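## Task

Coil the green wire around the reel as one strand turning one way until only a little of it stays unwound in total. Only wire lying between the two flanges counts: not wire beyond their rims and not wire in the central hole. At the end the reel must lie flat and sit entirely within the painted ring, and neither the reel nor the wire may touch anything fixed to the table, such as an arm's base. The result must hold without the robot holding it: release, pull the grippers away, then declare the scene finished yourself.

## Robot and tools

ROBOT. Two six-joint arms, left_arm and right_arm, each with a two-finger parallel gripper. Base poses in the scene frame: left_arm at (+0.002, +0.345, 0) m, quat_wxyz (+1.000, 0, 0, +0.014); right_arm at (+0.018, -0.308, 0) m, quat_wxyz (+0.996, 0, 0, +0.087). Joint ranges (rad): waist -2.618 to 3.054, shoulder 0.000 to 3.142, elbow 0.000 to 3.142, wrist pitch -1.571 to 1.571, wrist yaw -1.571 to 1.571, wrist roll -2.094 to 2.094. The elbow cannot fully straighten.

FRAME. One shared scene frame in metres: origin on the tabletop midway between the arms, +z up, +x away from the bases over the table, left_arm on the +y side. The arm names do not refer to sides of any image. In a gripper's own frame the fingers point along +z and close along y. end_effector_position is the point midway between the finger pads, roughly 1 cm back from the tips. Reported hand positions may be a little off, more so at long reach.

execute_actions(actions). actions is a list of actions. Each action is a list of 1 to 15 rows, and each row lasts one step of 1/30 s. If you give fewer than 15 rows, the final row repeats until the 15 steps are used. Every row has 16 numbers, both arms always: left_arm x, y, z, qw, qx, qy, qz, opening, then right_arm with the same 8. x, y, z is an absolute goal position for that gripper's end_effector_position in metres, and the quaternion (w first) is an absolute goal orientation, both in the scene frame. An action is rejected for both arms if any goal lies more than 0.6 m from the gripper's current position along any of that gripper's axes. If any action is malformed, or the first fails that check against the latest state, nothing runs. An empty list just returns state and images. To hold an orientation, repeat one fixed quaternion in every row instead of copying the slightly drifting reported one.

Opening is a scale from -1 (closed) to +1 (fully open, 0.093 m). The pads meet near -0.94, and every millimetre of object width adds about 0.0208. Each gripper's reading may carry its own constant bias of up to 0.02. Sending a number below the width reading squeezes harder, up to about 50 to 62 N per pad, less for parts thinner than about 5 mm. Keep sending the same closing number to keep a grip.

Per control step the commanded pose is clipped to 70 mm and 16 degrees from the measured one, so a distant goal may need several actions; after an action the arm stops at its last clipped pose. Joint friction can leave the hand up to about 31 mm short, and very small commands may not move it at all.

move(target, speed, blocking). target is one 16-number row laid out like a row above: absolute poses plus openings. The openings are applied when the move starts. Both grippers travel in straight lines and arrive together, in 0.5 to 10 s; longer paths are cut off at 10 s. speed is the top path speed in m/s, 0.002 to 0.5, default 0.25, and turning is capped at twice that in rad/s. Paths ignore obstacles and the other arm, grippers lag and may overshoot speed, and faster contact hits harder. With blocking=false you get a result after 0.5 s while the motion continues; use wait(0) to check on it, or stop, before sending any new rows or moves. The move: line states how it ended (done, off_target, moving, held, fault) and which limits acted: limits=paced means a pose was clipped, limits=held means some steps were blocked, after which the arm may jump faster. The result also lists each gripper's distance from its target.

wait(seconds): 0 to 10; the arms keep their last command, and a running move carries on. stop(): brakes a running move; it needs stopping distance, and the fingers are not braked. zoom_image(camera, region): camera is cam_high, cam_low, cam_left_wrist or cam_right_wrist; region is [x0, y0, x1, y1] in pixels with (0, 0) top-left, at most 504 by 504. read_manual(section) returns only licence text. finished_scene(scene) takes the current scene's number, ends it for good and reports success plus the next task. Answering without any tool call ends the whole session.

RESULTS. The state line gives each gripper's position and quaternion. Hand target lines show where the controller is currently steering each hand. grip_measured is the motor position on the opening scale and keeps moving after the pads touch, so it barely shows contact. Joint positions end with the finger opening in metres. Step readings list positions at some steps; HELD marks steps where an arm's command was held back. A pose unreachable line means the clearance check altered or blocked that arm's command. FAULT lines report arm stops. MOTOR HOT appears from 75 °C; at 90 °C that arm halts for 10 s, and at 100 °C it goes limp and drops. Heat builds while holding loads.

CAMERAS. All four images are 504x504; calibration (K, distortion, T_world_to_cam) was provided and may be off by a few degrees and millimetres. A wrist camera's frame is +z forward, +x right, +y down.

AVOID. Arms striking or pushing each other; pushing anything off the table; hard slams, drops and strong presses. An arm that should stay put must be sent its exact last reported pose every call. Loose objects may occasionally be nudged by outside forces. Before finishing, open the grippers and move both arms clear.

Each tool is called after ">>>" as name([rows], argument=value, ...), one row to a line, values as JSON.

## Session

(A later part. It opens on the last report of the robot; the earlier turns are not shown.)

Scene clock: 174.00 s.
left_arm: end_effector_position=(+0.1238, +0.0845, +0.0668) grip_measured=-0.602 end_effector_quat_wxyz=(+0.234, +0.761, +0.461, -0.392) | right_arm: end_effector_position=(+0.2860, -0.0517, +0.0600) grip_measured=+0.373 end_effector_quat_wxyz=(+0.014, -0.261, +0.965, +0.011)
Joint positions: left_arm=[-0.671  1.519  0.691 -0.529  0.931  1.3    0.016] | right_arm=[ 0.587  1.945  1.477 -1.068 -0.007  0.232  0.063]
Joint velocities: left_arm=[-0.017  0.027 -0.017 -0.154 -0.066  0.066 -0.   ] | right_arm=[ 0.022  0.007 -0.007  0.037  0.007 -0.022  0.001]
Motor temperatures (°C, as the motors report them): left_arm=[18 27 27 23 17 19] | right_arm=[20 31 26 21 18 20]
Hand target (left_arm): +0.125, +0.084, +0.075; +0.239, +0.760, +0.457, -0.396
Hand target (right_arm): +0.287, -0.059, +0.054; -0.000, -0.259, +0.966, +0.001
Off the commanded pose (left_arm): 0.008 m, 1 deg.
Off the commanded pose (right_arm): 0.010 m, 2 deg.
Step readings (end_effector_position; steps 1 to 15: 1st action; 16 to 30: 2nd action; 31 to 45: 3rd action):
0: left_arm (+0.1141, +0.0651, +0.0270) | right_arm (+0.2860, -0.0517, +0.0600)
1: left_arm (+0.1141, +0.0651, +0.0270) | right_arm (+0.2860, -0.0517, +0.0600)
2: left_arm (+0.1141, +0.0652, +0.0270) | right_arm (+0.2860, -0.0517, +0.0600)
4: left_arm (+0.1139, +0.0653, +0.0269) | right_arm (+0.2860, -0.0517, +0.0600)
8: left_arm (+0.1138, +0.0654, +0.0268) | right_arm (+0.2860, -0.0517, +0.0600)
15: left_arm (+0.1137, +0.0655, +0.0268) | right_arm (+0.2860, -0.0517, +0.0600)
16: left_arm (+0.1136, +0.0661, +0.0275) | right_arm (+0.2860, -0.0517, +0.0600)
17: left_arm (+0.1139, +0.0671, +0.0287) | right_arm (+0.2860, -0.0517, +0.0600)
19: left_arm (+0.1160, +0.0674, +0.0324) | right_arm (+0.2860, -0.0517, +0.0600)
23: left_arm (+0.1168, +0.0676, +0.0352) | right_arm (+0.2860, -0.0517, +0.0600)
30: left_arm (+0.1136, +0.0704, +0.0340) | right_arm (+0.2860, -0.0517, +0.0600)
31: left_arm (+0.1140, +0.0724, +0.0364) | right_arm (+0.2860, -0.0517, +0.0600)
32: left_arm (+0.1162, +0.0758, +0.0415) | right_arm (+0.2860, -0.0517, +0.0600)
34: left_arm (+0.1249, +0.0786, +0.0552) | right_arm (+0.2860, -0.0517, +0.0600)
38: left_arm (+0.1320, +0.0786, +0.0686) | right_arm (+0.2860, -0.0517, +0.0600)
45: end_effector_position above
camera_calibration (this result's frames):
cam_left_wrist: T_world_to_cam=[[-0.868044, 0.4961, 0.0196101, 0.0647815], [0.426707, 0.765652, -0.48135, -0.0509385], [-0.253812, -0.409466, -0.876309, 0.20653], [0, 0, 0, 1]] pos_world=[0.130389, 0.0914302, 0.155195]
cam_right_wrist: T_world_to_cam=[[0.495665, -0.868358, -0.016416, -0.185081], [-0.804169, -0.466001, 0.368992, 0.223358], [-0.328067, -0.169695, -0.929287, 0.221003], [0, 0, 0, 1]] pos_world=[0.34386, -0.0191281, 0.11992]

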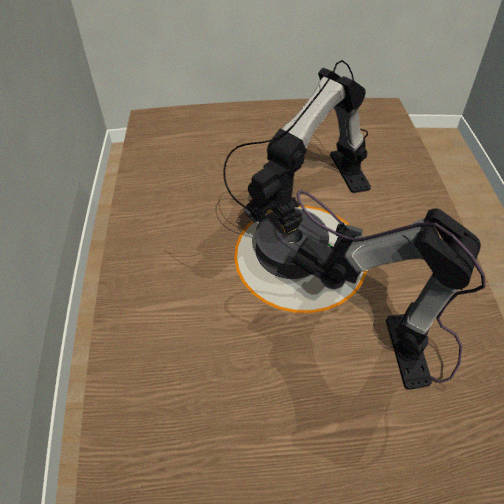

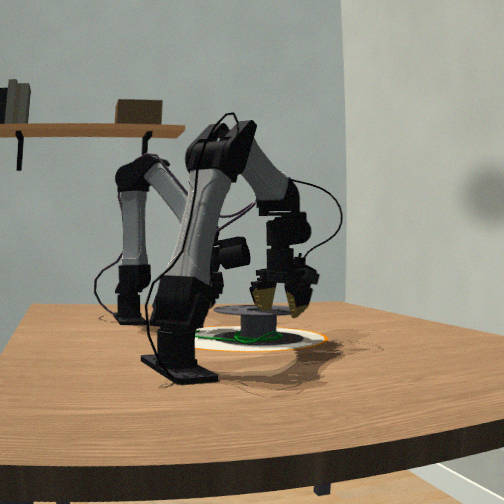

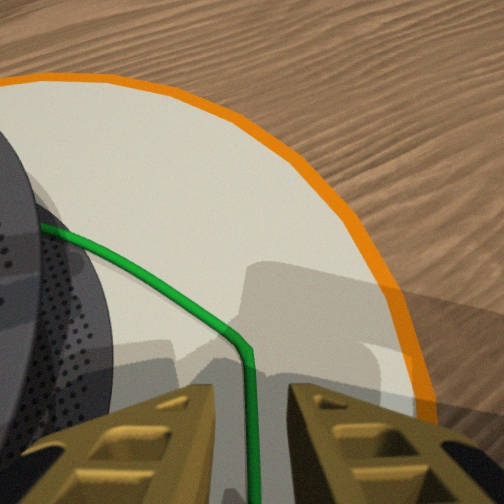

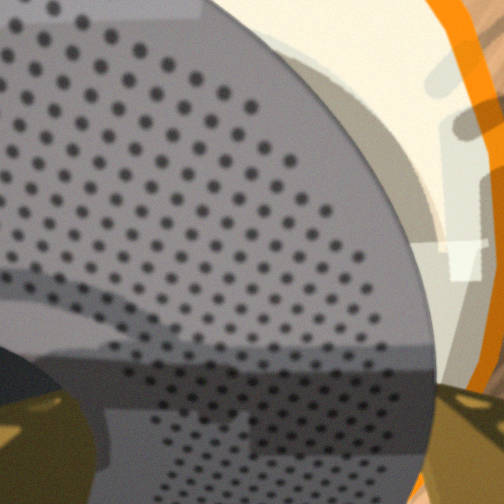

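>>> execute_actions([
  [[0.14,0.11,0.11,0.2377,0.7599,0.4566,-0.3955,0.2,0.286,-0.052,0.058,0,-0.2588,0.9659,0,1]],
  [[0.18,0.13,0.14,0.12,0.68,0.70,-0.2,1,0.286,-0.054,0.10,0,-0.2588,0.9659,0,1]],
  [[0.22,0.12,0.14,0,0.5736,0.8192,0,1,0.28,-0.10,0.14,0,-0.2588,0.9659,0,1]],
  [[0.26,0.09,0.14,0,0.5736,0.8192,0,1,0.26,-0.16,0.14,0,-0.2588,0.9659,0,1]],
])

Scene clock: 180.47 s.
left_arm: end_effector_position=(+0.2580, +0.0844, +0.1380) grip_measured=+0.991 end_effector_quat_wxyz=(+0.007, +0.579, +0.815, -0.008) | right_arm: end_effector_position=(+0.2623, -0.1570, +0.1447) grip_measured=+0.990 end_effector_quat_wxyz=(+0.002, -0.254, +0.967, +0.004)
Joint positions: left_arm=[-0.815  1.916  1.749 -1.388  0.014  0.447  0.093] | right_arm=[ 0.377  1.622  1.421 -1.365 -0.006  0.037  0.093]
Joint velocities: left_arm=[-0.032 -0.007  0.012 -0.11  -0.037  0.037 -0.002] | right_arm=[ 0.012 -0.002  0.012 -0.022 -0.022  0.022 -0.   ]
Motor temperatures (°C, as the motors report them): left_arm=[18 27 27 22 17 19] | right_arm=[20 31 26 21 18 20]
Hand target (left_arm): +0.260, +0.089, +0.141; +0.001, +0.573, +0.819, -0.000
Hand target (right_arm): +0.260, -0.159, +0.141; -0.001, -0.259, +0.966, +0.002
Off the commanded pose (left_arm): 0.006 m, 1 deg.
Off the commanded pose (right_arm): 0.006 m, 1 deg.
Step readings (end_effector_position; steps 1 to 15: 1st action; 16 to 30: 2nd action; 31 to 45: 3rd action; 46 to 60: 4th action):
0: left_arm (+0.1213, +0.0863, +0.0662) | right_arm (+0.2860, -0.0517, +0.0600)
1: left_arm (+0.1229, +0.0889, +0.0691) | right_arm (+0.2861, -0.0516, +0.0604)
2: left_arm (+0.1281, +0.0933, +0.0745) | right_arm (+0.2861, -0.0516, +0.0605)
4: left_arm (+0.1433, +0.0986, +0.0889) | right_arm (+0.2866, -0.0511, +0.0607)
8: left_arm (+0.1521, +0.1018, +0.1036) | right_arm (+0.2858, -0.0519, +0.0604)
15: left_arm (+0.1404, +0.1083, +0.1036) | right_arm (+0.2850, -0.0526, +0.0603)
16: left_arm (+0.1429, +0.1115, +0.1051) | right_arm (+0.2845, -0.0531, +0.0643)
17: left_arm (+0.1507, +0.1148, +0.1105) | right_arm (+0.2847, -0.0529, +0.0701)
19: left_arm (+0.1714, +0.1164, +0.1283) | right_arm (+0.2897, -0.0482, +0.0847)
23: left_arm (+0.1843, +0.1170, +0.1478) | right_arm (+0.2928, -0.0453, +0.0973)
30: left_arm (+0.1771, +0.1205, +0.1441) | right_arm (+0.2869, -0.0509, +0.0971)
31: left_arm (+0.1802, +0.1223, +0.1446) | right_arm (+0.2866, -0.0538, +0.1001)
32: left_arm (+0.1884, +0.1205, +0.1470) | right_arm (+0.2855, -0.0609, +0.1051)
34: left_arm (+0.2083, +0.1119, +0.1503) | right_arm (+0.2872, -0.0766, +0.1220)
38: left_arm (+0.2193, +0.1041, +0.1482) | right_arm (+0.2868, -0.0933, +0.1418)
45: left_arm (+0.2220, +0.1033, +0.1455) | right_arm (+0.2827, -0.0966, +0.1419)
46: left_arm (+0.2242, +0.1034, +0.1458) | right_arm (+0.2821, -0.1004, +0.1401)
47: left_arm (+0.2326, +0.0976, +0.1475) | right_arm (+0.2765, -0.1123, +0.1369)
49: left_arm (+0.2526, +0.0829, +0.1459) | right_arm (+0.2646, -0.1406, +0.1360)
53: left_arm (+0.2621, +0.0782, +0.1364) | right_arm (+0.2624, -0.1570, +0.1440)
60: end_effector_position above
camera_calibration (this result's frames):
cam_left_wrist: T_world_to_cam=[[-0.946562, -0.319677, 0.0427488, 0.265872], [-0.274768, 0.868702, 0.412141, -0.024853], [-0.168888, 0.378371, -0.910117, 0.219269], [0, 0, 0, 1]] pos_world=[0.281868, 0.0236182, 0.198437]
cam_right_wrist: T_world_to_cam=[[0.482091, -0.876086, -0.00781663, -0.262335], [-0.803906, -0.445883, 0.393603, 0.123453], [-0.348316, -0.183469, -0.919247, 0.275754], [0, 0, 0, 1]] pos_world=[0.321763, -0.124191, 0.202844]

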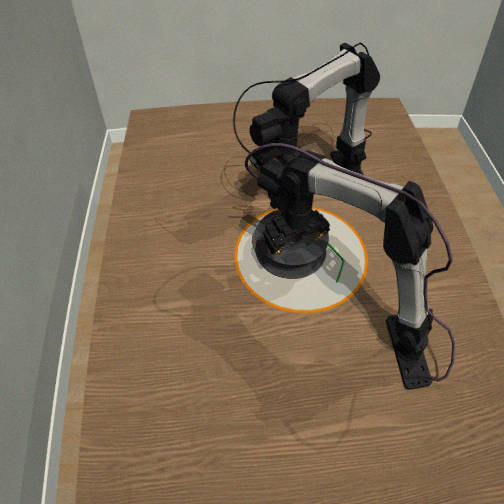

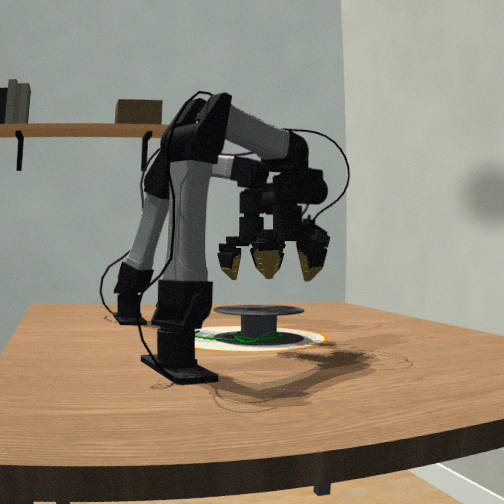

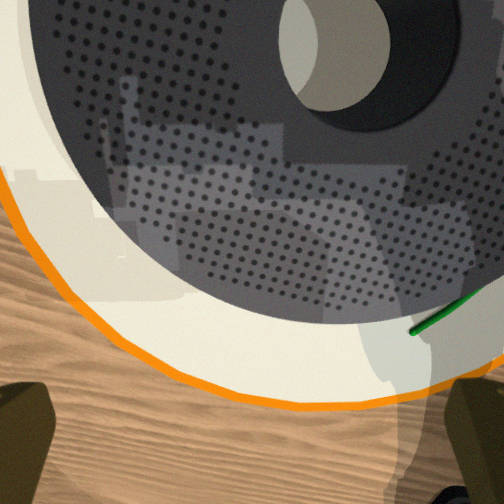

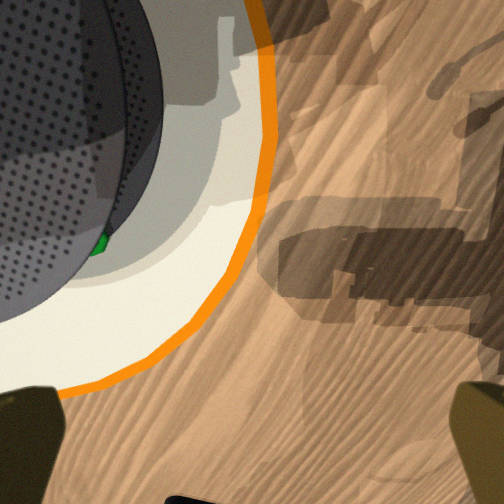

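>>> execute_actions(actions=[])

Scene clock: 183.03 s.
left_arm: end_effector_position=(+0.2565, +0.0865, +0.1380) grip_measured=+0.991 end_effector_quat_wxyz=(+0.002, +0.578, +0.816, -0.006) | right_arm: end_effector_position=(+0.2623, -0.1570, +0.1447) grip_measured=+0.990 end_effector_quat_wxyz=(+0.002, -0.257, +0.966, +0.004)
Joint positions: left_arm=[-0.815  1.916  1.749 -1.399  0.011  0.444  0.093] | right_arm=[ 0.377  1.622  1.421 -1.365 -0.006  0.031  0.093]
Joint velocities: left_arm=[-0.027 -0.032 -0.017 -0.007 -0.007  0.022 -0.001] | right_arm=[-0.012 -0.007  0.002 -0.037 -0.007 -0.022 -0.   ]
Motor temperatures (°C, as the motors report them): left_arm=[18 27 27 22 17 19] | right_arm=[20 31 26 21 18 20]
Hand target (left_arm): +0.260, +0.089, +0.141; +0.001, +0.573, +0.820, +0.000
Hand target (right_arm): +0.260, -0.159, +0.141; -0.001, -0.259, +0.966, +0.002
Off the commanded pose (left_arm): 0.005 m, 1 deg.
Off the commanded pose (right_arm): 0.006 m, 1 deg.
camera_calibration (this result's frames):
cam_left_wrist: T_world_to_cam=[[-0.945311, -0.322991, 0.0454362, 0.264672], [-0.274947, 0.864025, 0.421741, -0.027971], [-0.175477, 0.386184, -0.905577, 0.218567], [0, 0, 0, 1]] pos_world=[0.280861, 0.0252473, 0.1977]
cam_right_wrist: T_world_to_cam=[[0.487762, -0.872942, -0.00778182, -0.263334], [-0.801019, -0.451083, 0.393564, 0.121885], [-0.347069, -0.185732, -0.919264, 0.275073], [0, 0, 0, 1]] pos_world=[0.321546, -0.123805, 0.202847]

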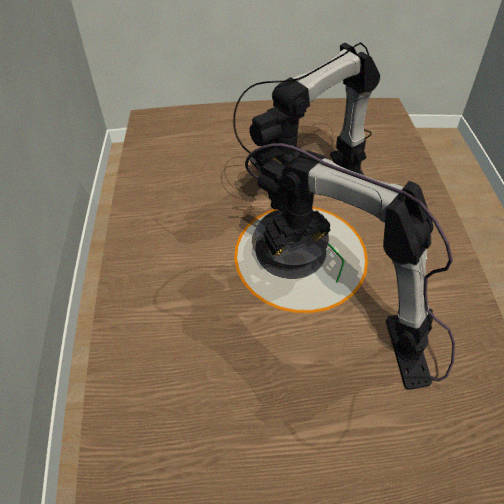

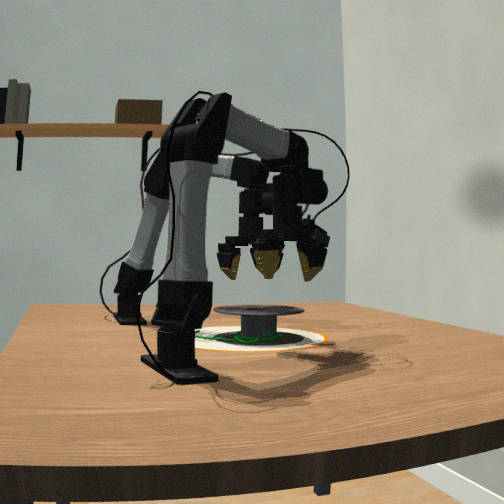

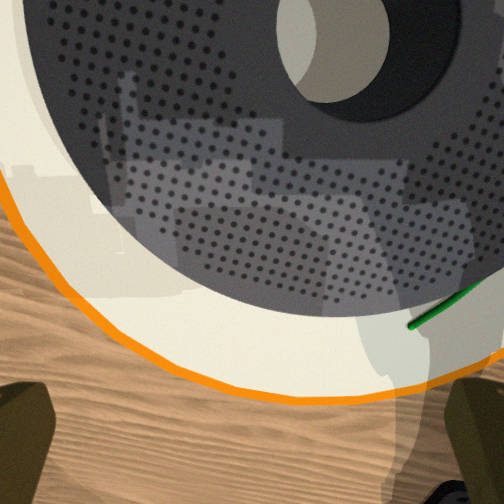

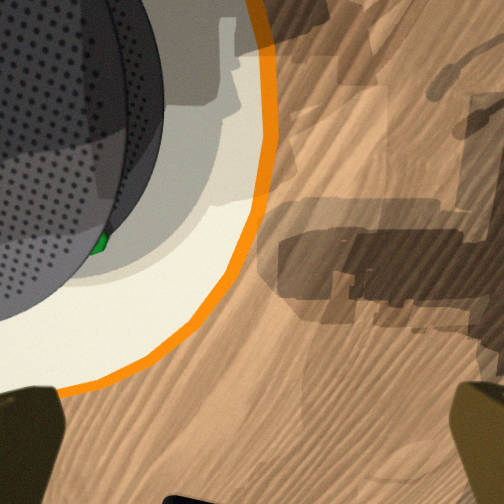

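>>> move(target=[0.304,0.026,0.10,0,0.5736,0.8192,0,1,0.26,-0.19,0.15,0,-0.2588,0.9659,0,1], speed=0.1)

Scene clock: 185.67 s.
left_arm: end_effector_position=(+0.3049, +0.0256, +0.1009) grip_measured=+0.991 end_effector_quat_wxyz=(+0.005, +0.573, +0.820, -0.007) | right_arm: end_effector_position=(+0.2673, -0.1825, +0.1517) grip_measured=+0.990 end_effector_quat_wxyz=(+0.009, -0.260, +0.966, +0.005)
Joint positions: left_arm=[-0.835  2.248  2.103 -1.413  0.011  0.412  0.093] | right_arm=[ 0.289  1.578  1.404 -1.376 -0.006 -0.062  0.093]
Joint velocities: left_arm=[ 0.002  0.017  0.032  0.007 -0.022  0.007 -0.   ] | right_arm=[-0.017 -0.002 -0.017 -0.022 -0.022  0.022  0.   ]
Motor temperatures (°C, as the motors report them): left_arm=[18 28 27 22 17 19] | right_arm=[20 31 26 21 18 20]
Hand target (left_arm): +0.303, +0.025, +0.101; +0.000, +0.574, +0.819, -0.000
Hand target (right_arm): +0.260, -0.189, +0.150; -0.000, -0.259, +0.966, +0.002
Off the commanded pose (left_arm): 0.001 m, 1 deg.
Off the commanded pose (right_arm): 0.011 m, 1 deg.
move: off_target (right_arm)
camera_calibration (this result's frames):
cam_left_wrist: T_world_to_cam=[[-0.941398, -0.334615, 0.0424696, 0.29194], [-0.287958, 0.862859, 0.415397, 0.0581911], [-0.175643, 0.378824, -0.908648, 0.217571], [0, 0, 0, 1]] pos_world=[0.329803, -0.0349444, 0.161125]
cam_right_wrist: T_world_to_cam=[[0.492512, -0.870282, -0.0064818, -0.288929], [-0.804043, -0.457851, 0.379324, 0.113349], [-0.333086, -0.18161, -0.925241, 0.276432], [0, 0, 0, 1]] pos_world=[0.325514, -0.14935, 0.210898]

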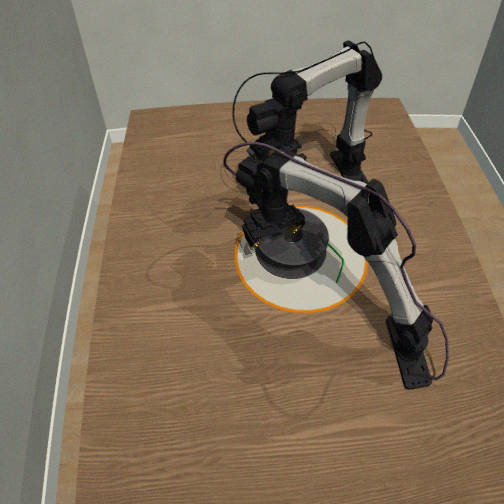

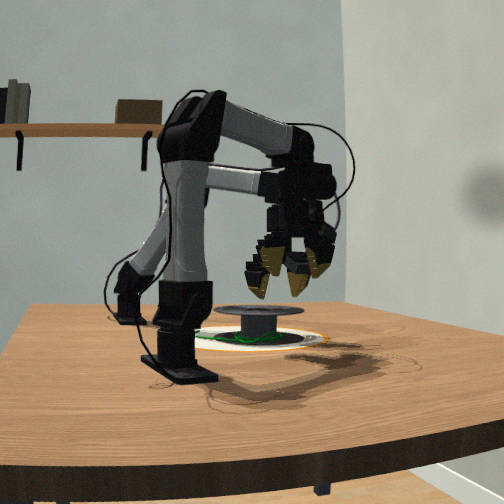

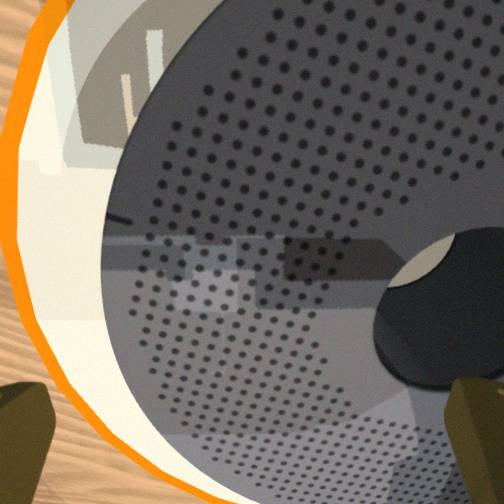

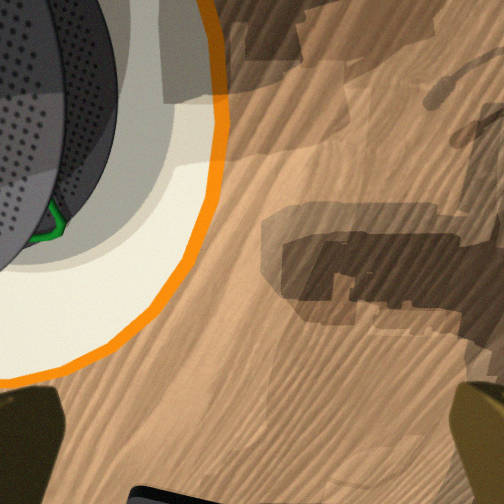

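>>> execute_actions([
  [[0.304,0.024,0.092,0,0.5736,0.8192,0,1,0.26,-0.19,0.15,0,-0.2588,0.9659,0,1],[0.304,0.024,0.088,0,0.5736,0.8192,0,1,0.26,-0.19,0.15,0,-0.2588,0.9659,0,1],[0.304,0.024,0.084,0,0.5736,0.8192,0,1,0.26,-0.19,0.15,0,-0.2588,0.9659,0,1],[0.304,0.024,0.080,0,0.5736,0.8192,0,1,0.26,-0.19,0.15,0,-0.2588,0.9659,0,1],[0.304,0.024,0.076,0,0.5736,0.8192,0,1,0.26,-0.19,0.15,0,-0.2588,0.9659,0,1],[0.304,0.024,0.072,0,0.5736,0.8192,0,1,0.26,-0.19,0.15,0,-0.2588,0.9659,0,1],[0.304,0.024,0.068,0,0.5736,0.8192,0,1,0.26,-0.19,0.15,0,-0.2588,0.9659,0,1],[0.304,0.024,0.064,0,0.5736,0.8192,0,1,0.26,-0.19,0.15,0,-0.2588,0.9659,0,1],[0.304,0.024,0.060,0,0.5736,0.8192,0,1,0.26,-0.19,0.15,0,-0.2588,0.9659,0,1],[0.304,0.024,0.056,0,0.5736,0.8192,0,1,0.26,-0.19,0.15,0,-0.2588,0.9659,0,1],[0.304,0.024,0.052,0,0.5736,0.8192,0,1,0.26,-0.19,0.15,0,-0.2588,0.9659,0,1]],
  [[0.304,0.024,0.052,0,0.5736,0.8192,0,1,0.26,-0.19,0.15,0,-0.2588,0.9659,0,1]],
])

Scene clock: 187.80 s.
left_arm: end_effector_position=(+0.3041, +0.0247, +0.0627) grip_measured=+0.991 end_effector_quat_wxyz=(+0.004, +0.572, +0.820, -0.007) | right_arm: end_effector_position=(+0.2673, -0.1825, +0.1517) grip_measured=+0.990 end_effector_quat_wxyz=(+0.009, -0.261, +0.965, +0.005)
Joint positions: left_arm=[-0.837  2.248  1.951 -1.264  0.012  0.409  0.093] | right_arm=[ 0.289  1.578  1.404 -1.376 -0.006 -0.064  0.093]
Joint velocities: left_arm=[-0.007 -0.022 -0.032 -0.051 -0.051  0.037 -0.001] | right_arm=[-0.012  0.002  0.012 -0.139  0.022 -0.066 -0.   ]
Motor temperatures (°C, as the motors report them): left_arm=[18 28 27 22 17 19] | right_arm=[20 31 26 21 18 20]
Hand target (left_arm): +0.304, +0.024, +0.052; -0.000, +0.574, +0.819, +0.000
Hand target (right_arm): +0.260, -0.190, +0.150; -0.000, -0.259, +0.966, +0.000
Off the commanded pose (left_arm): 0.011 m, 1 deg.
Off the commanded pose (right_arm): 0.011 m, 1 deg.
Step readings (end_effector_position; steps 1 to 15: 1st action; 16 to 30: 2nd action):
0: left_arm (+0.3044, +0.0262, +0.1011) | right_arm (+0.2673, -0.1825, +0.1517)
1: left_arm (+0.3044, +0.0262, +0.1011) | right_arm (+0.2673, -0.1825, +0.1517)
2: left_arm (+0.3044, +0.0262, +0.1004) | right_arm (+0.2673, -0.1825, +0.1517)
4: left_arm (+0.3042, +0.0264, +0.0963) | right_arm (+0.2673, -0.1825, +0.1517)
8: left_arm (+0.3005, +0.0303, +0.0798) | right_arm (+0.2673, -0.1825, +0.1517)
15: left_arm (+0.3001, +0.0285, +0.0633) | right_arm (+0.2673, -0.1825, +0.1517)
16: left_arm (+0.3007, +0.0279, +0.0629) | right_arm (+0.2673, -0.1825, +0.1517)
17: left_arm (+0.3012, +0.0275, +0.0627) | right_arm (+0.2673, -0.1825, +0.1517)
19: left_arm (+0.3023, +0.0264, +0.0627) | right_arm (+0.2673, -0.1825, +0.1517)
23: left_arm (+0.3035, +0.0252, +0.0627) | right_arm (+0.2673, -0.1825, +0.1517)
30: end_effector_position above
camera_calibration (this result's frames):
cam_left_wrist: T_world_to_cam=[[-0.94105, -0.3354, 0.04396, 0.292294], [-0.287705, 0.861946, 0.417462, 0.0744579], [-0.177908, 0.380205, -0.90763, 0.183601], [0, 0, 0, 1]] pos_world=[0.329149, -0.0359494, 0.12271]
cam_right_wrist: T_world_to_cam=[[0.494502, -0.869153, -0.0064341, -0.289262], [-0.803007, -0.459676, 0.379313, 0.11274], [-0.332638, -0.182404, -0.925246, 0.276168], [0, 0, 0, 1]] pos_world=[0.325436, -0.149214, 0.210899]

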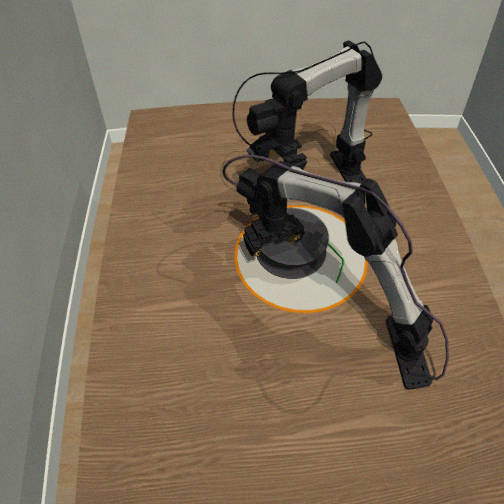

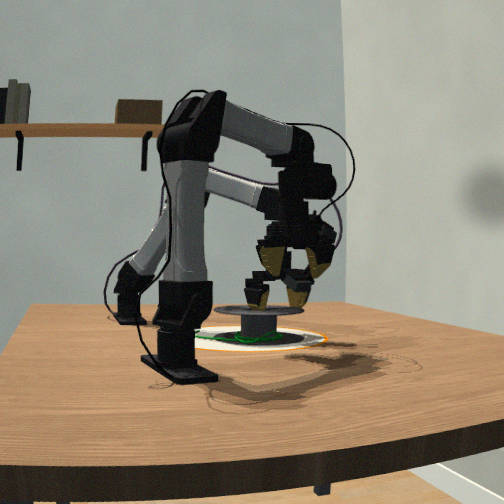

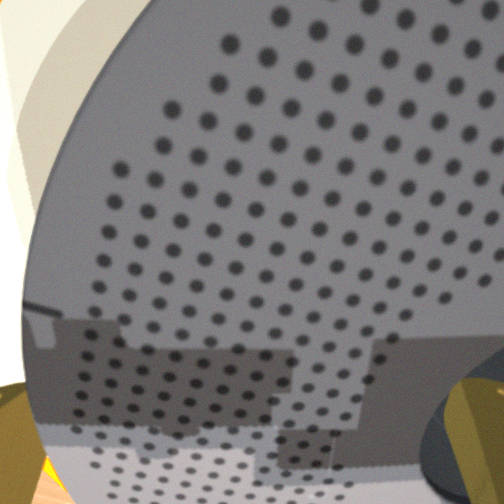

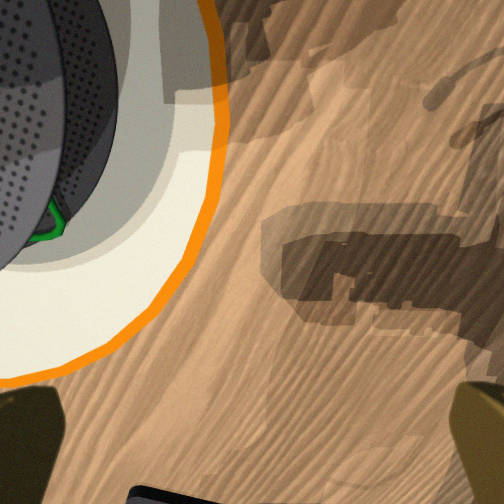

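>>> execute_actions([
  [[0.304,0.024,0.046,0,0.5736,0.8192,0,1,0.26,-0.19,0.15,0,-0.2588,0.9659,0,1]],
  [[0.304,0.024,0.052,0,0.5736,0.8192,0,0.3,0.26,-0.19,0.15,0,-0.2588,0.9659,0,1]],
  [[0.304,0.024,0.055,0,0.5736,0.8192,0,0.3,0.26,-0.19,0.15,0,-0.2588,0.9659,0,1]],
])

Scene clock: 189.77 s.
left_arm: end_effector_position=(+0.3039, +0.0247, +0.0576) grip_measured=+0.484 end_effector_quat_wxyz=(+0.004, +0.571, +0.821, -0.007) | right_arm: end_effector_position=(+0.2673, -0.1825, +0.1517) grip_measured=+0.990 end_effector_quat_wxyz=(+0.009, -0.261, +0.965, +0.005)
Joint positions: left_arm=[-0.837  2.248  1.931 -1.243  0.013  0.407  0.068] | right_arm=[ 0.289  1.578  1.404 -1.376 -0.006 -0.064  0.093]
Joint velocities: left_arm=[ 0.007 -0.017 -0.007 -0.11  -0.051 -0.007 -0.001] | right_arm=[-0.007 -0.002 -0.007 -0.051  0.022  0.007 -0.   ]
Motor temperatures (°C, as the motors report them): left_arm=[18 29 27 21 17 19] | right_arm=[20 31 26 21 18 20]
Hand target (left_arm): +0.304, +0.024, +0.055; +0.000, +0.574, +0.819, -0.000
Hand target (right_arm): +0.260, -0.190, +0.150; -0.000, -0.259, +0.966, +0.000
Off the commanded pose (left_arm): 0.003 m, 1 deg.
Off the commanded pose (right_arm): 0.011 m, 1 deg.
Step readings (end_effector_position; steps 1 to 15: 1st action; 16 to 30: 2nd action; 31 to 45: 3rd action):
0: left_arm (+0.3042, +0.0246, +0.0627) | right_arm (+0.2673, -0.1825, +0.1517)
1: left_arm (+0.3043, +0.0245, +0.0618) | right_arm (+0.2673, -0.1825, +0.1517)
2: left_arm (+0.3043, +0.0245, +0.0608) | right_arm (+0.2673, -0.1825, +0.1517)
4: left_arm (+0.3035, +0.0254, +0.0584) | right_arm (+0.2673, -0.1825, +0.1517)
8: left_arm (+0.3034, +0.0255, +0.0576) | right_arm (+0.2673, -0.1825, +0.1517)
15: left_arm (+0.3041, +0.0247, +0.0576) | right_arm (+0.2673, -0.1825, +0.1517)
16: left_arm (+0.3041, +0.0247, +0.0576) | right_arm (+0.2673, -0.1825, +0.1517)
17: left_arm (+0.3044, +0.0242, +0.0576) | right_arm (+0.2673, -0.1825, +0.1517)
19: left_arm (+0.3040, +0.0246, +0.0576) | right_arm (+0.2673, -0.1825, +0.1517)
23: left_arm (+0.3040, +0.0247, +0.0576) | right_arm (+0.2673, -0.1825, +0.1517)
30: left_arm (+0.3040, +0.0247, +0.0576) | right_arm (+0.2673, -0.1825, +0.1517)
31: left_arm (+0.3039, +0.0247, +0.0576) | right_arm (+0.2673, -0.1825, +0.1517)
32: left_arm (+0.3039, +0.0247, +0.0576) | right_arm (+0.2673, -0.1825, +0.1517)
34: left_arm (+0.3039, +0.0247, +0.0576) | right_arm (+0.2673, -0.1825, +0.1517)
38: left_arm (+0.3039, +0.0247, +0.0576) | right_arm (+0.2673, -0.1825, +0.1517)
45: end_effector_position above
camera_calibration (this result's frames):
cam_left_wrist: T_world_to_cam=[[-0.94028, -0.337497, 0.0443822, 0.292132], [-0.289644, 0.861736, 0.416554, 0.0771501], [-0.178832, 0.378822, -0.908027, 0.17928], [0, 0, 0, 1]] pos_world=[0.329092, -0.0358046, 0.117688]
cam_right_wrist: T_world_to_cam=[[0.494502, -0.869153, -0.0064341, -0.289262], [-0.803007, -0.459676, 0.379313, 0.11274], [-0.332638, -0.182404, -0.925246, 0.276168], [0, 0, 0, 1]] pos_world=[0.325436, -0.149214, 0.210899]

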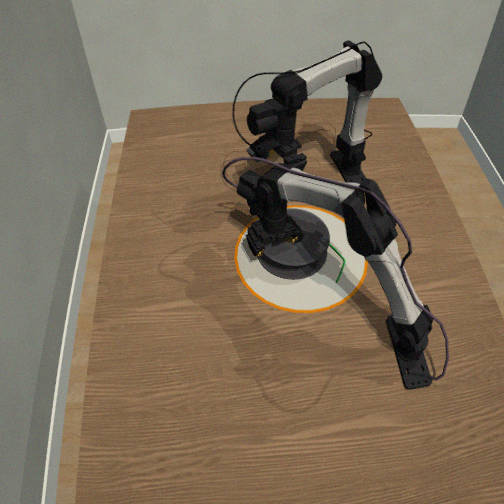

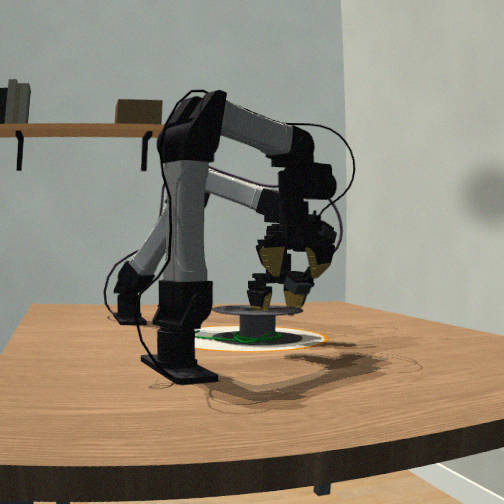

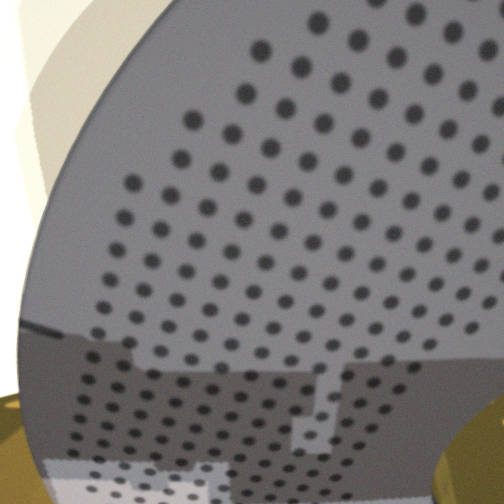

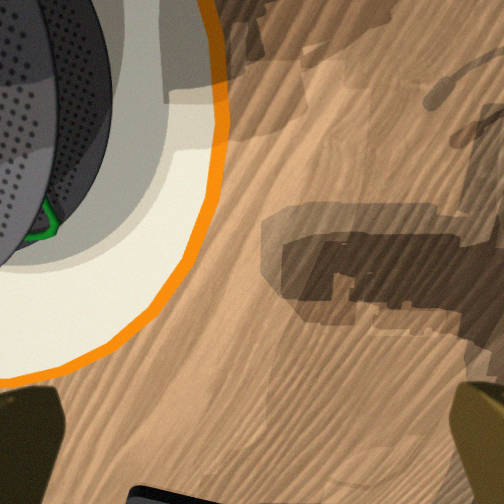

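>>> execute_actions([
  [[0.3026,0.0274,0.058,0,0.5592,0.8290,0,0.3,0.26,-0.19,0.15,0,-0.2588,0.9659,0,1],[0.3026,0.0274,0.058,0,0.5592,0.8290,0,0.3,0.26,-0.19,0.15,0,-0.2588,0.9659,0,1],[0.3012,0.0302,0.058,0,0.5446,0.8387,0,0.3,0.26,-0.19,0.15,0,-0.2588,0.9659,0,1],[0.3012,0.0302,0.058,0,0.5446,0.8387,0,0.3,0.26,-0.19,0.15,0,-0.2588,0.9659,0,1],[0.2996,0.0331,0.058,0,0.5299,0.8480,0,0.3,0.26,-0.19,0.15,0,-0.2588,0.9659,0,1],[0.2996,0.0331,0.058,0,0.5299,0.8480,0,0.3,0.26,-0.19,0.15,0,-0.2588,0.9659,0,1],[0.2980,0.0359,0.058,0,0.5150,0.8572,0,0.3,0.26,-0.19,0.15,0,-0.2588,0.9659,0,1],[0.2980,0.0359,0.058,0,0.5150,0.8572,0,0.3,0.26,-0.19,0.15,0,-0.2588,0.9659,0,1],[0.2964,0.0387,0.058,0,0.5,0.8660,0,0.3,0.26,-0.19,0.15,0,-0.2588,0.9659,0,1],[0.2964,0.0387,0.058,0,0.5,0.8660,0,0.3,0.26,-0.19,0.15,0,-0.2588,0.9659,0,1],[0.2948,0.0415,0.058,0,0.4848,0.8746,0,0.3,0.26,-0.19,0.15,0,-0.2588,0.9659,0,1],[0.2948,0.0415,0.058,0,0.4848,0.8746,0,0.3,0.26,-0.19,0.15,0,-0.2588,0.9659,0,1],[0.2930,0.0441,0.058,0,0.4695,0.8829,0,0.3,0.26,-0.19,0.15,0,-0.2588,0.9659,0,1],[0.2930,0.0441,0.058,0,0.4695,0.8829,0,0.3,0.26,-0.19,0.15,0,-0.2588,0.9659,0,1],[0.2911,0.0468,0.058,0,0.4540,0.8910,0,0.3,0.26,-0.19,0.15,0,-0.2588,0.9659,0,1]],
  [[0.2892,0.0494,0.059,0,0.4384,0.8988,0,0.3,0.26,-0.19,0.15,0,-0.2588,0.9659,0,1],[0.2892,0.0494,0.059,0,0.4384,0.8988,0,0.3,0.26,-0.19,0.15,0,-0.2588,0.9659,0,1],[0.2872,0.0520,0.059,0,0.4226,0.9063,0,0.3,0.26,-0.19,0.15,0,-0.2588,0.9659,0,1],[0.2872,0.0520,0.059,0,0.4226,0.9063,0,0.3,0.26,-0.19,0.15,0,-0.2588,0.9659,0,1],[0.2852,0.0545,0.059,0,0.4067,0.9135,0,0.3,0.26,-0.19,0.15,0,-0.2588,0.9659,0,1],[0.2852,0.0545,0.059,0,0.4067,0.9135,0,0.3,0.26,-0.19,0.15,0,-0.2588,0.9659,0,1],[0.2831,0.0569,0.059,0,0.3907,0.9205,0,0.3,0.26,-0.19,0.15,0,-0.2588,0.9659,0,1],[0.2831,0.0569,0.059,0,0.3907,0.9205,0,0.3,0.26,-0.19,0.15,0,-0.2588,0.9659,0,1],[0.2809,0.0594,0.059,0,0.3746,0.9272,0,0.3,0.26,-0.19,0.15,0,-0.2588,0.9659,0,1],[0.2809,0.0594,0.059,0,0.3746,0.9272,0,0.3,0.26,-0.19,0.15,0,-0.2588,0.9659,0,1],[0.2787,0.0617,0.059,0,0.3584,0.9336,0,0.3,0.26,-0.19,0.15,0,-0.2588,0.9659,0,1],[0.2787,0.0617,0.059,0,0.3584,0.9336,0,0.3,0.26,-0.19,0.15,0,-0.2588,0.9659,0,1],[0.2766,0.0640,0.059,0,0.3420,0.9397,0,0.3,0.26,-0.19,0.15,0,-0.2588,0.9659,0,1],[0.2766,0.0640,0.059,0,0.3420,0.9397,0,0.3,0.26,-0.19,0.15,0,-0.2588,0.9659,0,1],[0.2766,0.0640,0.059,0,0.3420,0.9397,0,0.3,0.26,-0.19,0.15,0,-0.2588,0.9659,0,1]],
])

Scene clock: 195.00 s.
left_arm: end_effector_position=(+0.2752, +0.0598, +0.0561) grip_measured=+0.484 end_effector_quat_wxyz=(-0.010, +0.376, +0.927, +0.001) | right_arm: end_effector_position=(+0.2673, -0.1825, +0.1517) grip_measured=+0.990 end_effector_quat_wxyz=(+0.009, -0.261, +0.965, +0.005)
Joint positions: left_arm=[-0.832  2.089  1.672 -1.173  0.006 -0.033  0.068] | right_arm=[ 0.289  1.578  1.404 -1.376 -0.006 -0.064  0.093]
Joint velocities: left_arm=[ 0.002 -0.125 -0.168  0.081  0.022 -0.315 -0.001] | right_arm=[ 0.012  0.002  0.002 -0.037 -0.022 -0.037 -0.001]
Motor temperatures (°C, as the motors report them): left_arm=[18 30 28 21 16 19] | right_arm=[20 31 25 20 18 20]
Hand target (left_arm): +0.277, +0.064, +0.059; -0.002, +0.343, +0.939, -0.000
Hand target (right_arm): +0.260, -0.190, +0.150; -0.000, -0.259, +0.966, +0.000
Off the commanded pose (left_arm): 0.005 m, 4 deg.
Off the commanded pose (right_arm): 0.011 m, 1 deg.
Step readings (end_effector_position; steps 1 to 15: 1st action; 16 to 30: 2nd action):
0: left_arm (+0.3039, +0.0247, +0.0576) | right_arm (+0.2673, -0.1825, +0.1517)
1: left_arm (+0.3038, +0.0249, +0.0576) | right_arm (+0.2673, -0.1825, +0.1517)
2: left_arm (+0.3037, +0.0250, +0.0576) | right_arm (+0.2673, -0.1825, +0.1517)
4: left_arm (+0.3034, +0.0255, +0.0572) | right_arm (+0.2673, -0.1825, +0.1517)
8: left_arm (+0.3005, +0.0291, +0.0571) | right_arm (+0.2673, -0.1825, +0.1517)
15: left_arm (+0.2927, +0.0381, +0.0567) | right_arm (+0.2673, -0.1825, +0.1517)
16: left_arm (+0.2913, +0.0396, +0.0566) | right_arm (+0.2673, -0.1825, +0.1517)
17: left_arm (+0.2897, +0.0412, +0.0567) | right_arm (+0.2673, -0.1825, +0.1517)
19: left_arm (+0.2872, +0.0444, +0.0565) | right_arm (+0.2673, -0.1825, +0.1517)
23: left_arm (+0.2830, +0.0503, +0.0564) | right_arm (+0.2673, -0.1825, +0.1517)
30: end_effector_position above
camera_calibration (this result's frames):
cam_left_wrist: T_world_to_cam=[[-0.702258, -0.710637, 0.042749, 0.233966], [-0.62232, 0.641929, 0.447934, 0.142188], [-0.345761, 0.287962, -0.893044, 0.210011], [0, 0, 0, 1]] pos_world=[0.325404, 0.0145156, 0.113856]
cam_right_wrist: T_world_to_cam=[[0.494502, -0.869153, -0.0064341, -0.289262], [-0.803007, -0.459676, 0.379313, 0.11274], [-0.332638, -0.182404, -0.925246, 0.276168], [0, 0, 0, 1]] pos_world=[0.325436, -0.149214, 0.210899]

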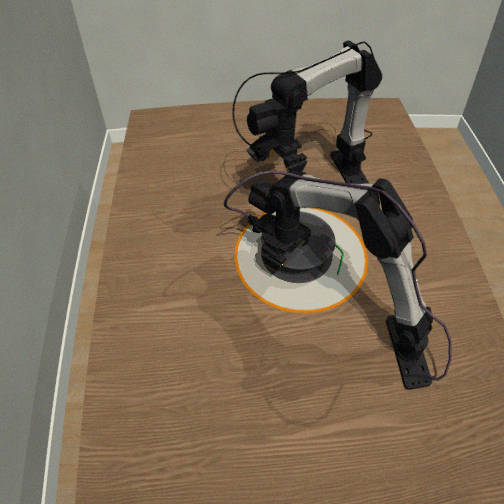

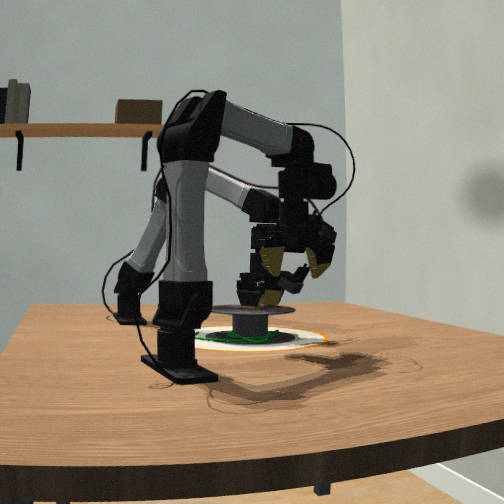

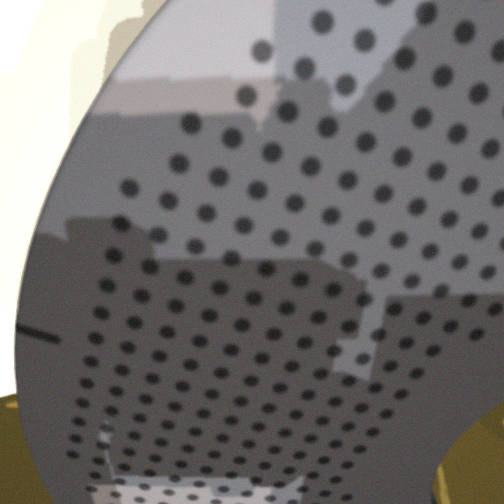

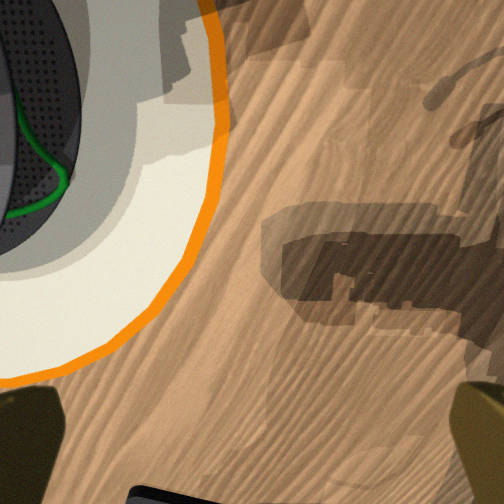

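>>> execute_actions([
  [[0.2743,0.0663,0.059,0,0.3256,0.9455,0,0.3,0.26,-0.19,0.15,0,-0.2588,0.9659,0,1],[0.2743,0.0663,0.059,0,0.3256,0.9455,0,0.3,0.26,-0.19,0.15,0,-0.2588,0.9659,0,1],[0.2719,0.0684,0.059,0,0.3090,0.9511,0,0.3,0.26,-0.19,0.15,0,-0.2588,0.9659,0,1],[0.2719,0.0684,0.059,0,0.3090,0.9511,0,0.3,0.26,-0.19,0.15,0,-0.2588,0.9659,0,1],[0.2695,0.0706,0.059,0,0.2924,0.9563,0,0.3,0.26,-0.19,0.15,0,-0.2588,0.9659,0,1],[0.2695,0.0706,0.059,0,0.2924,0.9563,0,0.3,0.26,-0.19,0.15,0,-0.2588,0.9659,0,1],[0.2671,0.0726,0.059,0,0.2756,0.9613,0,0.3,0.26,-0.19,0.15,0,-0.2588,0.9659,0,1],[0.2671,0.0726,0.059,0,0.2756,0.9613,0,0.3,0.26,-0.19,0.15,0,-0.2588,0.9659,0,1],[0.2646,0.0746,0.059,0,0.2588,0.9659,0,0.3,0.26,-0.19,0.15,0,-0.2588,0.9659,0,1],[0.2646,0.0746,0.059,0,0.2588,0.9659,0,0.3,0.26,-0.19,0.15,0,-0.2588,0.9659,0,1],[0.2621,0.0765,0.059,0,0.2419,0.9703,0,0.3,0.26,-0.19,0.15,0,-0.2588,0.9659,0,1],[0.2621,0.0765,0.059,0,0.2419,0.9703,0,0.3,0.26,-0.19,0.15,0,-0.2588,0.9659,0,1],[0.2595,0.0784,0.059,0,0.2250,0.9744,0,0.3,0.26,-0.19,0.15,0,-0.2588,0.9659,0,1],[0.2595,0.0784,0.059,0,0.2250,0.9744,0,0.3,0.26,-0.19,0.15,0,-0.2588,0.9659,0,1],[0.2575,0.0795,0.059,0,0.2079,0.9781,0,0.3,0.26,-0.19,0.15,0,-0.2588,0.9659,0,1]],
  [[0.2554,0.0804,0.059,0,0.1908,0.9816,0,0.3,0.26,-0.19,0.15,0,-0.2588,0.9659,0,1],[0.2554,0.0804,0.059,0,0.1908,0.9816,0,0.3,0.26,-0.19,0.15,0,-0.2588,0.9659,0,1],[0.2535,0.0810,0.059,0,0.1736,0.9848,0,0.3,0.26,-0.19,0.15,0,-0.2588,0.9659,0,1]],
])

Scene clock: 196.83 s.
left_arm: end_effector_position=(+0.2520, +0.0810, +0.0554) grip_measured=+0.483 end_effector_quat_wxyz=(-0.016, +0.184, +0.983, +0.000) | right_arm: end_effector_position=(+0.2672, -0.1826, +0.1517) grip_measured=+0.990 end_effector_quat_wxyz=(+0.009, -0.261, +0.965, +0.005)
Joint positions: left_arm=[-0.832  1.976  1.502 -1.123  0.018 -0.434  0.068] | right_arm=[ 0.289  1.578  1.404 -1.376 -0.006 -0.064  0.093]
Joint velocities: left_arm=[-0.007  0.002 -0.017 -0.022 -0.081 -0.11  -0.   ] | right_arm=[ 0.007 -0.002 -0.012  0.022  0.022 -0.037 -0.   ]
Motor temperatures (°C, as the motors report them): left_arm=[18 31 27 21 16 19] | right_arm=[20 31 25 20 18 20]
Hand target (left_arm): +0.254, +0.081, +0.059; -0.001, +0.174, +0.985, -0.000
Hand target (right_arm): +0.260, -0.190, +0.150; -0.000, -0.259, +0.966, +0.000
Off the commanded pose (left_arm): 0.004 m, 2 deg.
Off the commanded pose (right_arm): 0.010 m, 1 deg.
Step readings (end_effector_position; steps 1 to 15: 1st action; 16 to 30: 2nd action):
0: left_arm (+0.2735, +0.0614, +0.0560) | right_arm (+0.2673, -0.1825, +0.1517)
1: left_arm (+0.2733, +0.0616, +0.0561) | right_arm (+0.2673, -0.1825, +0.1517)
2: left_arm (+0.2727, +0.0621, +0.0560) | right_arm (+0.2673, -0.1825, +0.1517)
4: left_arm (+0.2711, +0.0637, +0.0560) | right_arm (+0.2673, -0.1825, +0.1517)
8: left_arm (+0.2667, +0.0678, +0.0559) | right_arm (+0.2673, -0.1825, +0.1517)
15: left_arm (+0.2584, +0.0756, +0.0556) | right_arm (+0.2672, -0.1826, +0.1517)
16: left_arm (+0.2573, +0.0767, +0.0556) | right_arm (+0.2672, -0.1826, +0.1517)
17: left_arm (+0.2561, +0.0778, +0.0555) | right_arm (+0.2672, -0.1826, +0.1517)
19: left_arm (+0.2541, +0.0795, +0.0555) | right_arm (+0.2672, -0.1826, +0.1517)
23: left_arm (+0.2524, +0.0809, +0.0553) | right_arm (+0.2672, -0.1826, +0.1517)
30: end_effector_position above
camera_calibration (this result's frames):
cam_left_wrist: T_world_to_cam=[[-0.368616, -0.928605, 0.0426014, 0.166359], [-0.818507, 0.345953, 0.458652, 0.187292], [-0.440645, 0.134197, -0.887594, 0.23134], [0, 0, 0, 1]] pos_world=[0.316562, 0.0586424, 0.112347]
cam_right_wrist: T_world_to_cam=[[0.4945, -0.869154, -0.00645481, -0.289253], [-0.802877, -0.459612, 0.379665, 0.112579], [-0.332954, -0.182562, -0.925101, 0.276165], [0, 0, 0, 1]] pos_world=[0.325373, -0.149246, 0.210871]

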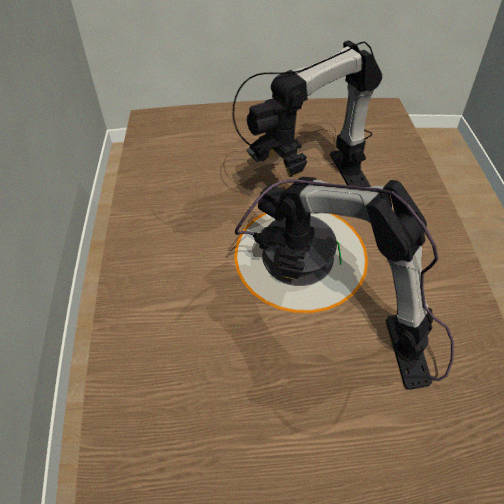

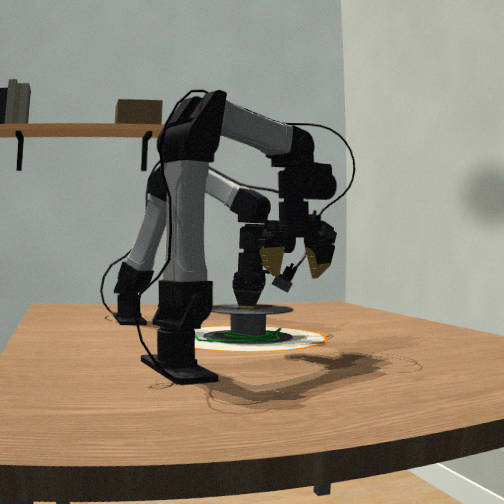

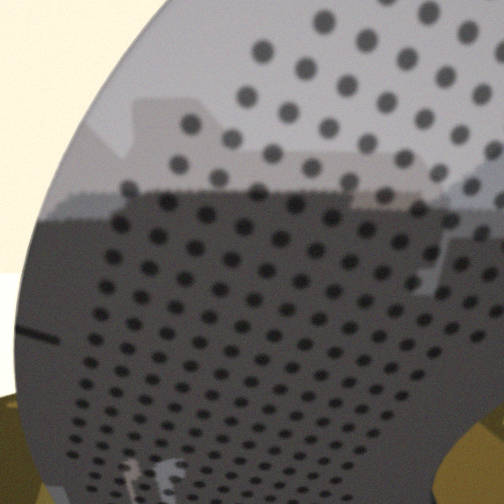

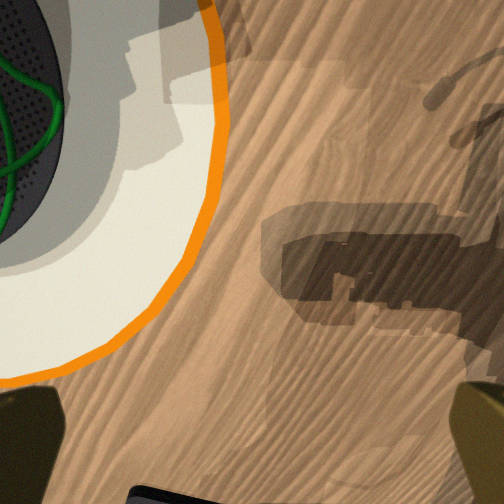

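>>> zoom_image(camera="cam_high", region=[220,190,400,330])

>>> zoom_image(camera="cam_low", region=[170,290,340,370])

Region (220, 190, 400, 330) of cam_high's 504x504 image, scaled by 2.800, with more detail than that image has.

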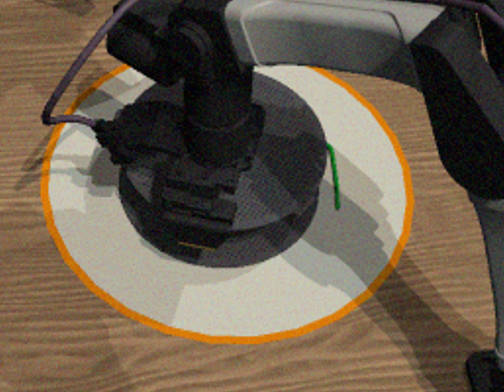

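Region (170, 290, 340, 370) of cam_low's 504x504 image, scaled by 2.965, with more detail than that image has; it fills the top 237 rows of this view, and the rest is white.

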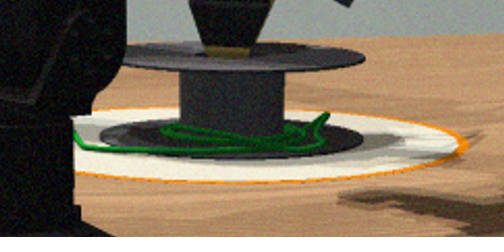

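>>> move(target=[0.2535,0.0810,0.059,0,0.1736,0.9848,0,0.3,0.125,-0.07,0.08,0.2968,-0.6794,0.5702,0.3537,-0.3], speed=0.15)

Scene clock: 204.93 s.
left_arm: end_effector_position=(+0.2518, +0.0809, +0.0554) grip_measured=+0.483 end_effector_quat_wxyz=(-0.016, +0.180, +0.984, +0.000) | right_arm: end_effector_position=(+0.1321, -0.0714, +0.0867) grip_measured=-0.297 end_effector_quat_wxyz=(-0.306, +0.679, -0.574, -0.340)
Joint positions: left_arm=[-0.832  1.976  1.502 -1.123  0.019 -0.443  0.068] | right_arm=[ 0.478  1.065  0.422 -0.324 -0.786 -0.829  0.031]
Joint velocities: left_arm=[ 0.002 -0.002  0.007  0.007  0.066  0.022  0.001] | right_arm=[-0.002 -0.017  0.002  0.022  0.037  0.022 -0.001]
Motor temperatures (°C, as the motors report them): left_arm=[18 33 27 21 16 19] | right_arm=[20 30 25 21 18 20]
Hand target (left_arm): +0.253, +0.081, +0.059; -0.000, +0.174, +0.985, -0.000
Hand target (right_arm): +0.125, -0.072, +0.080; -0.297, +0.682, -0.570, -0.348
Off the commanded pose (left_arm): 0.004 m, 2 deg.
Off the commanded pose (right_arm): 0.010 m, 2 deg.
move: done
camera_calibration (this result's frames):
cam_left_wrist: T_world_to_cam=[[-0.360398, -0.93179, 0.0433638, 0.164366], [-0.821168, 0.338977, 0.459105, 0.188339], [-0.442489, 0.129851, -0.887323, 0.232099], [0, 0, 0, 1]] pos_world=[0.316597, 0.0591737, 0.112352]
cam_right_wrist: T_world_to_cam=[[0.988855, 0.14794, 0.0167418, -0.120964], [0.135426, -0.847047, -0.513976, 0.00576422], [-0.0618565, 0.510515, -0.857641, 0.1992], [0, 0, 0, 1]] pos_world=[0.131157, -0.0789166, 0.17583]

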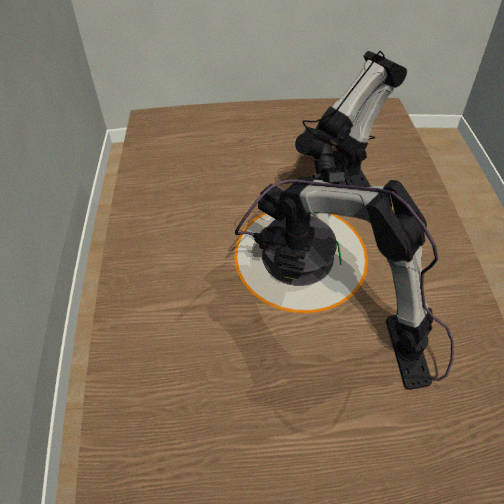

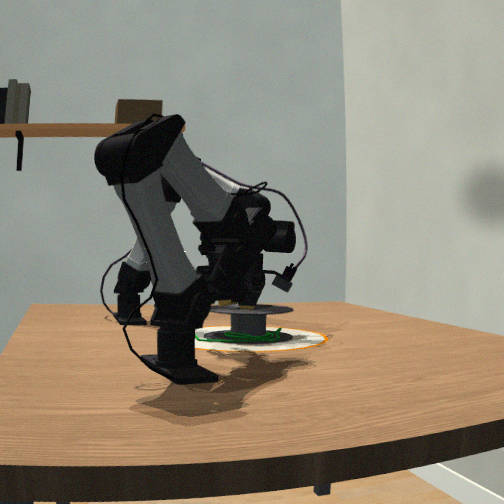

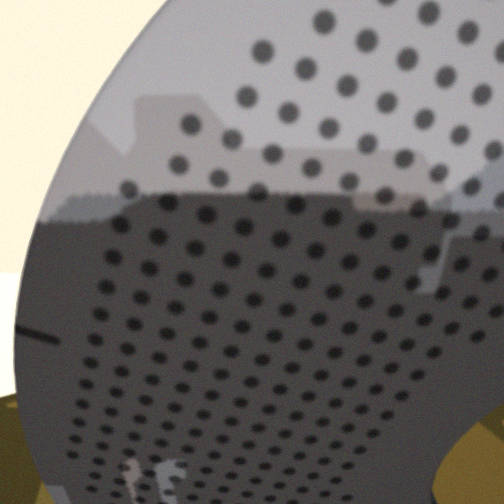

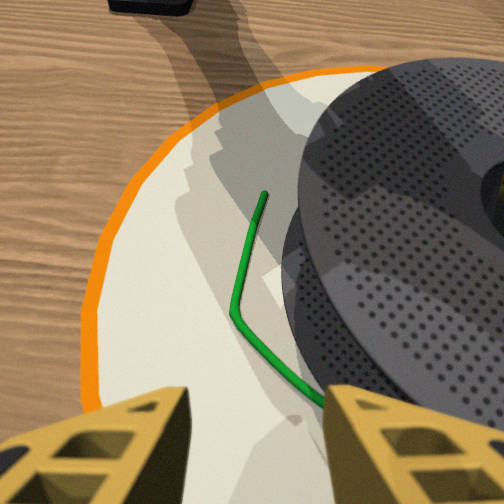

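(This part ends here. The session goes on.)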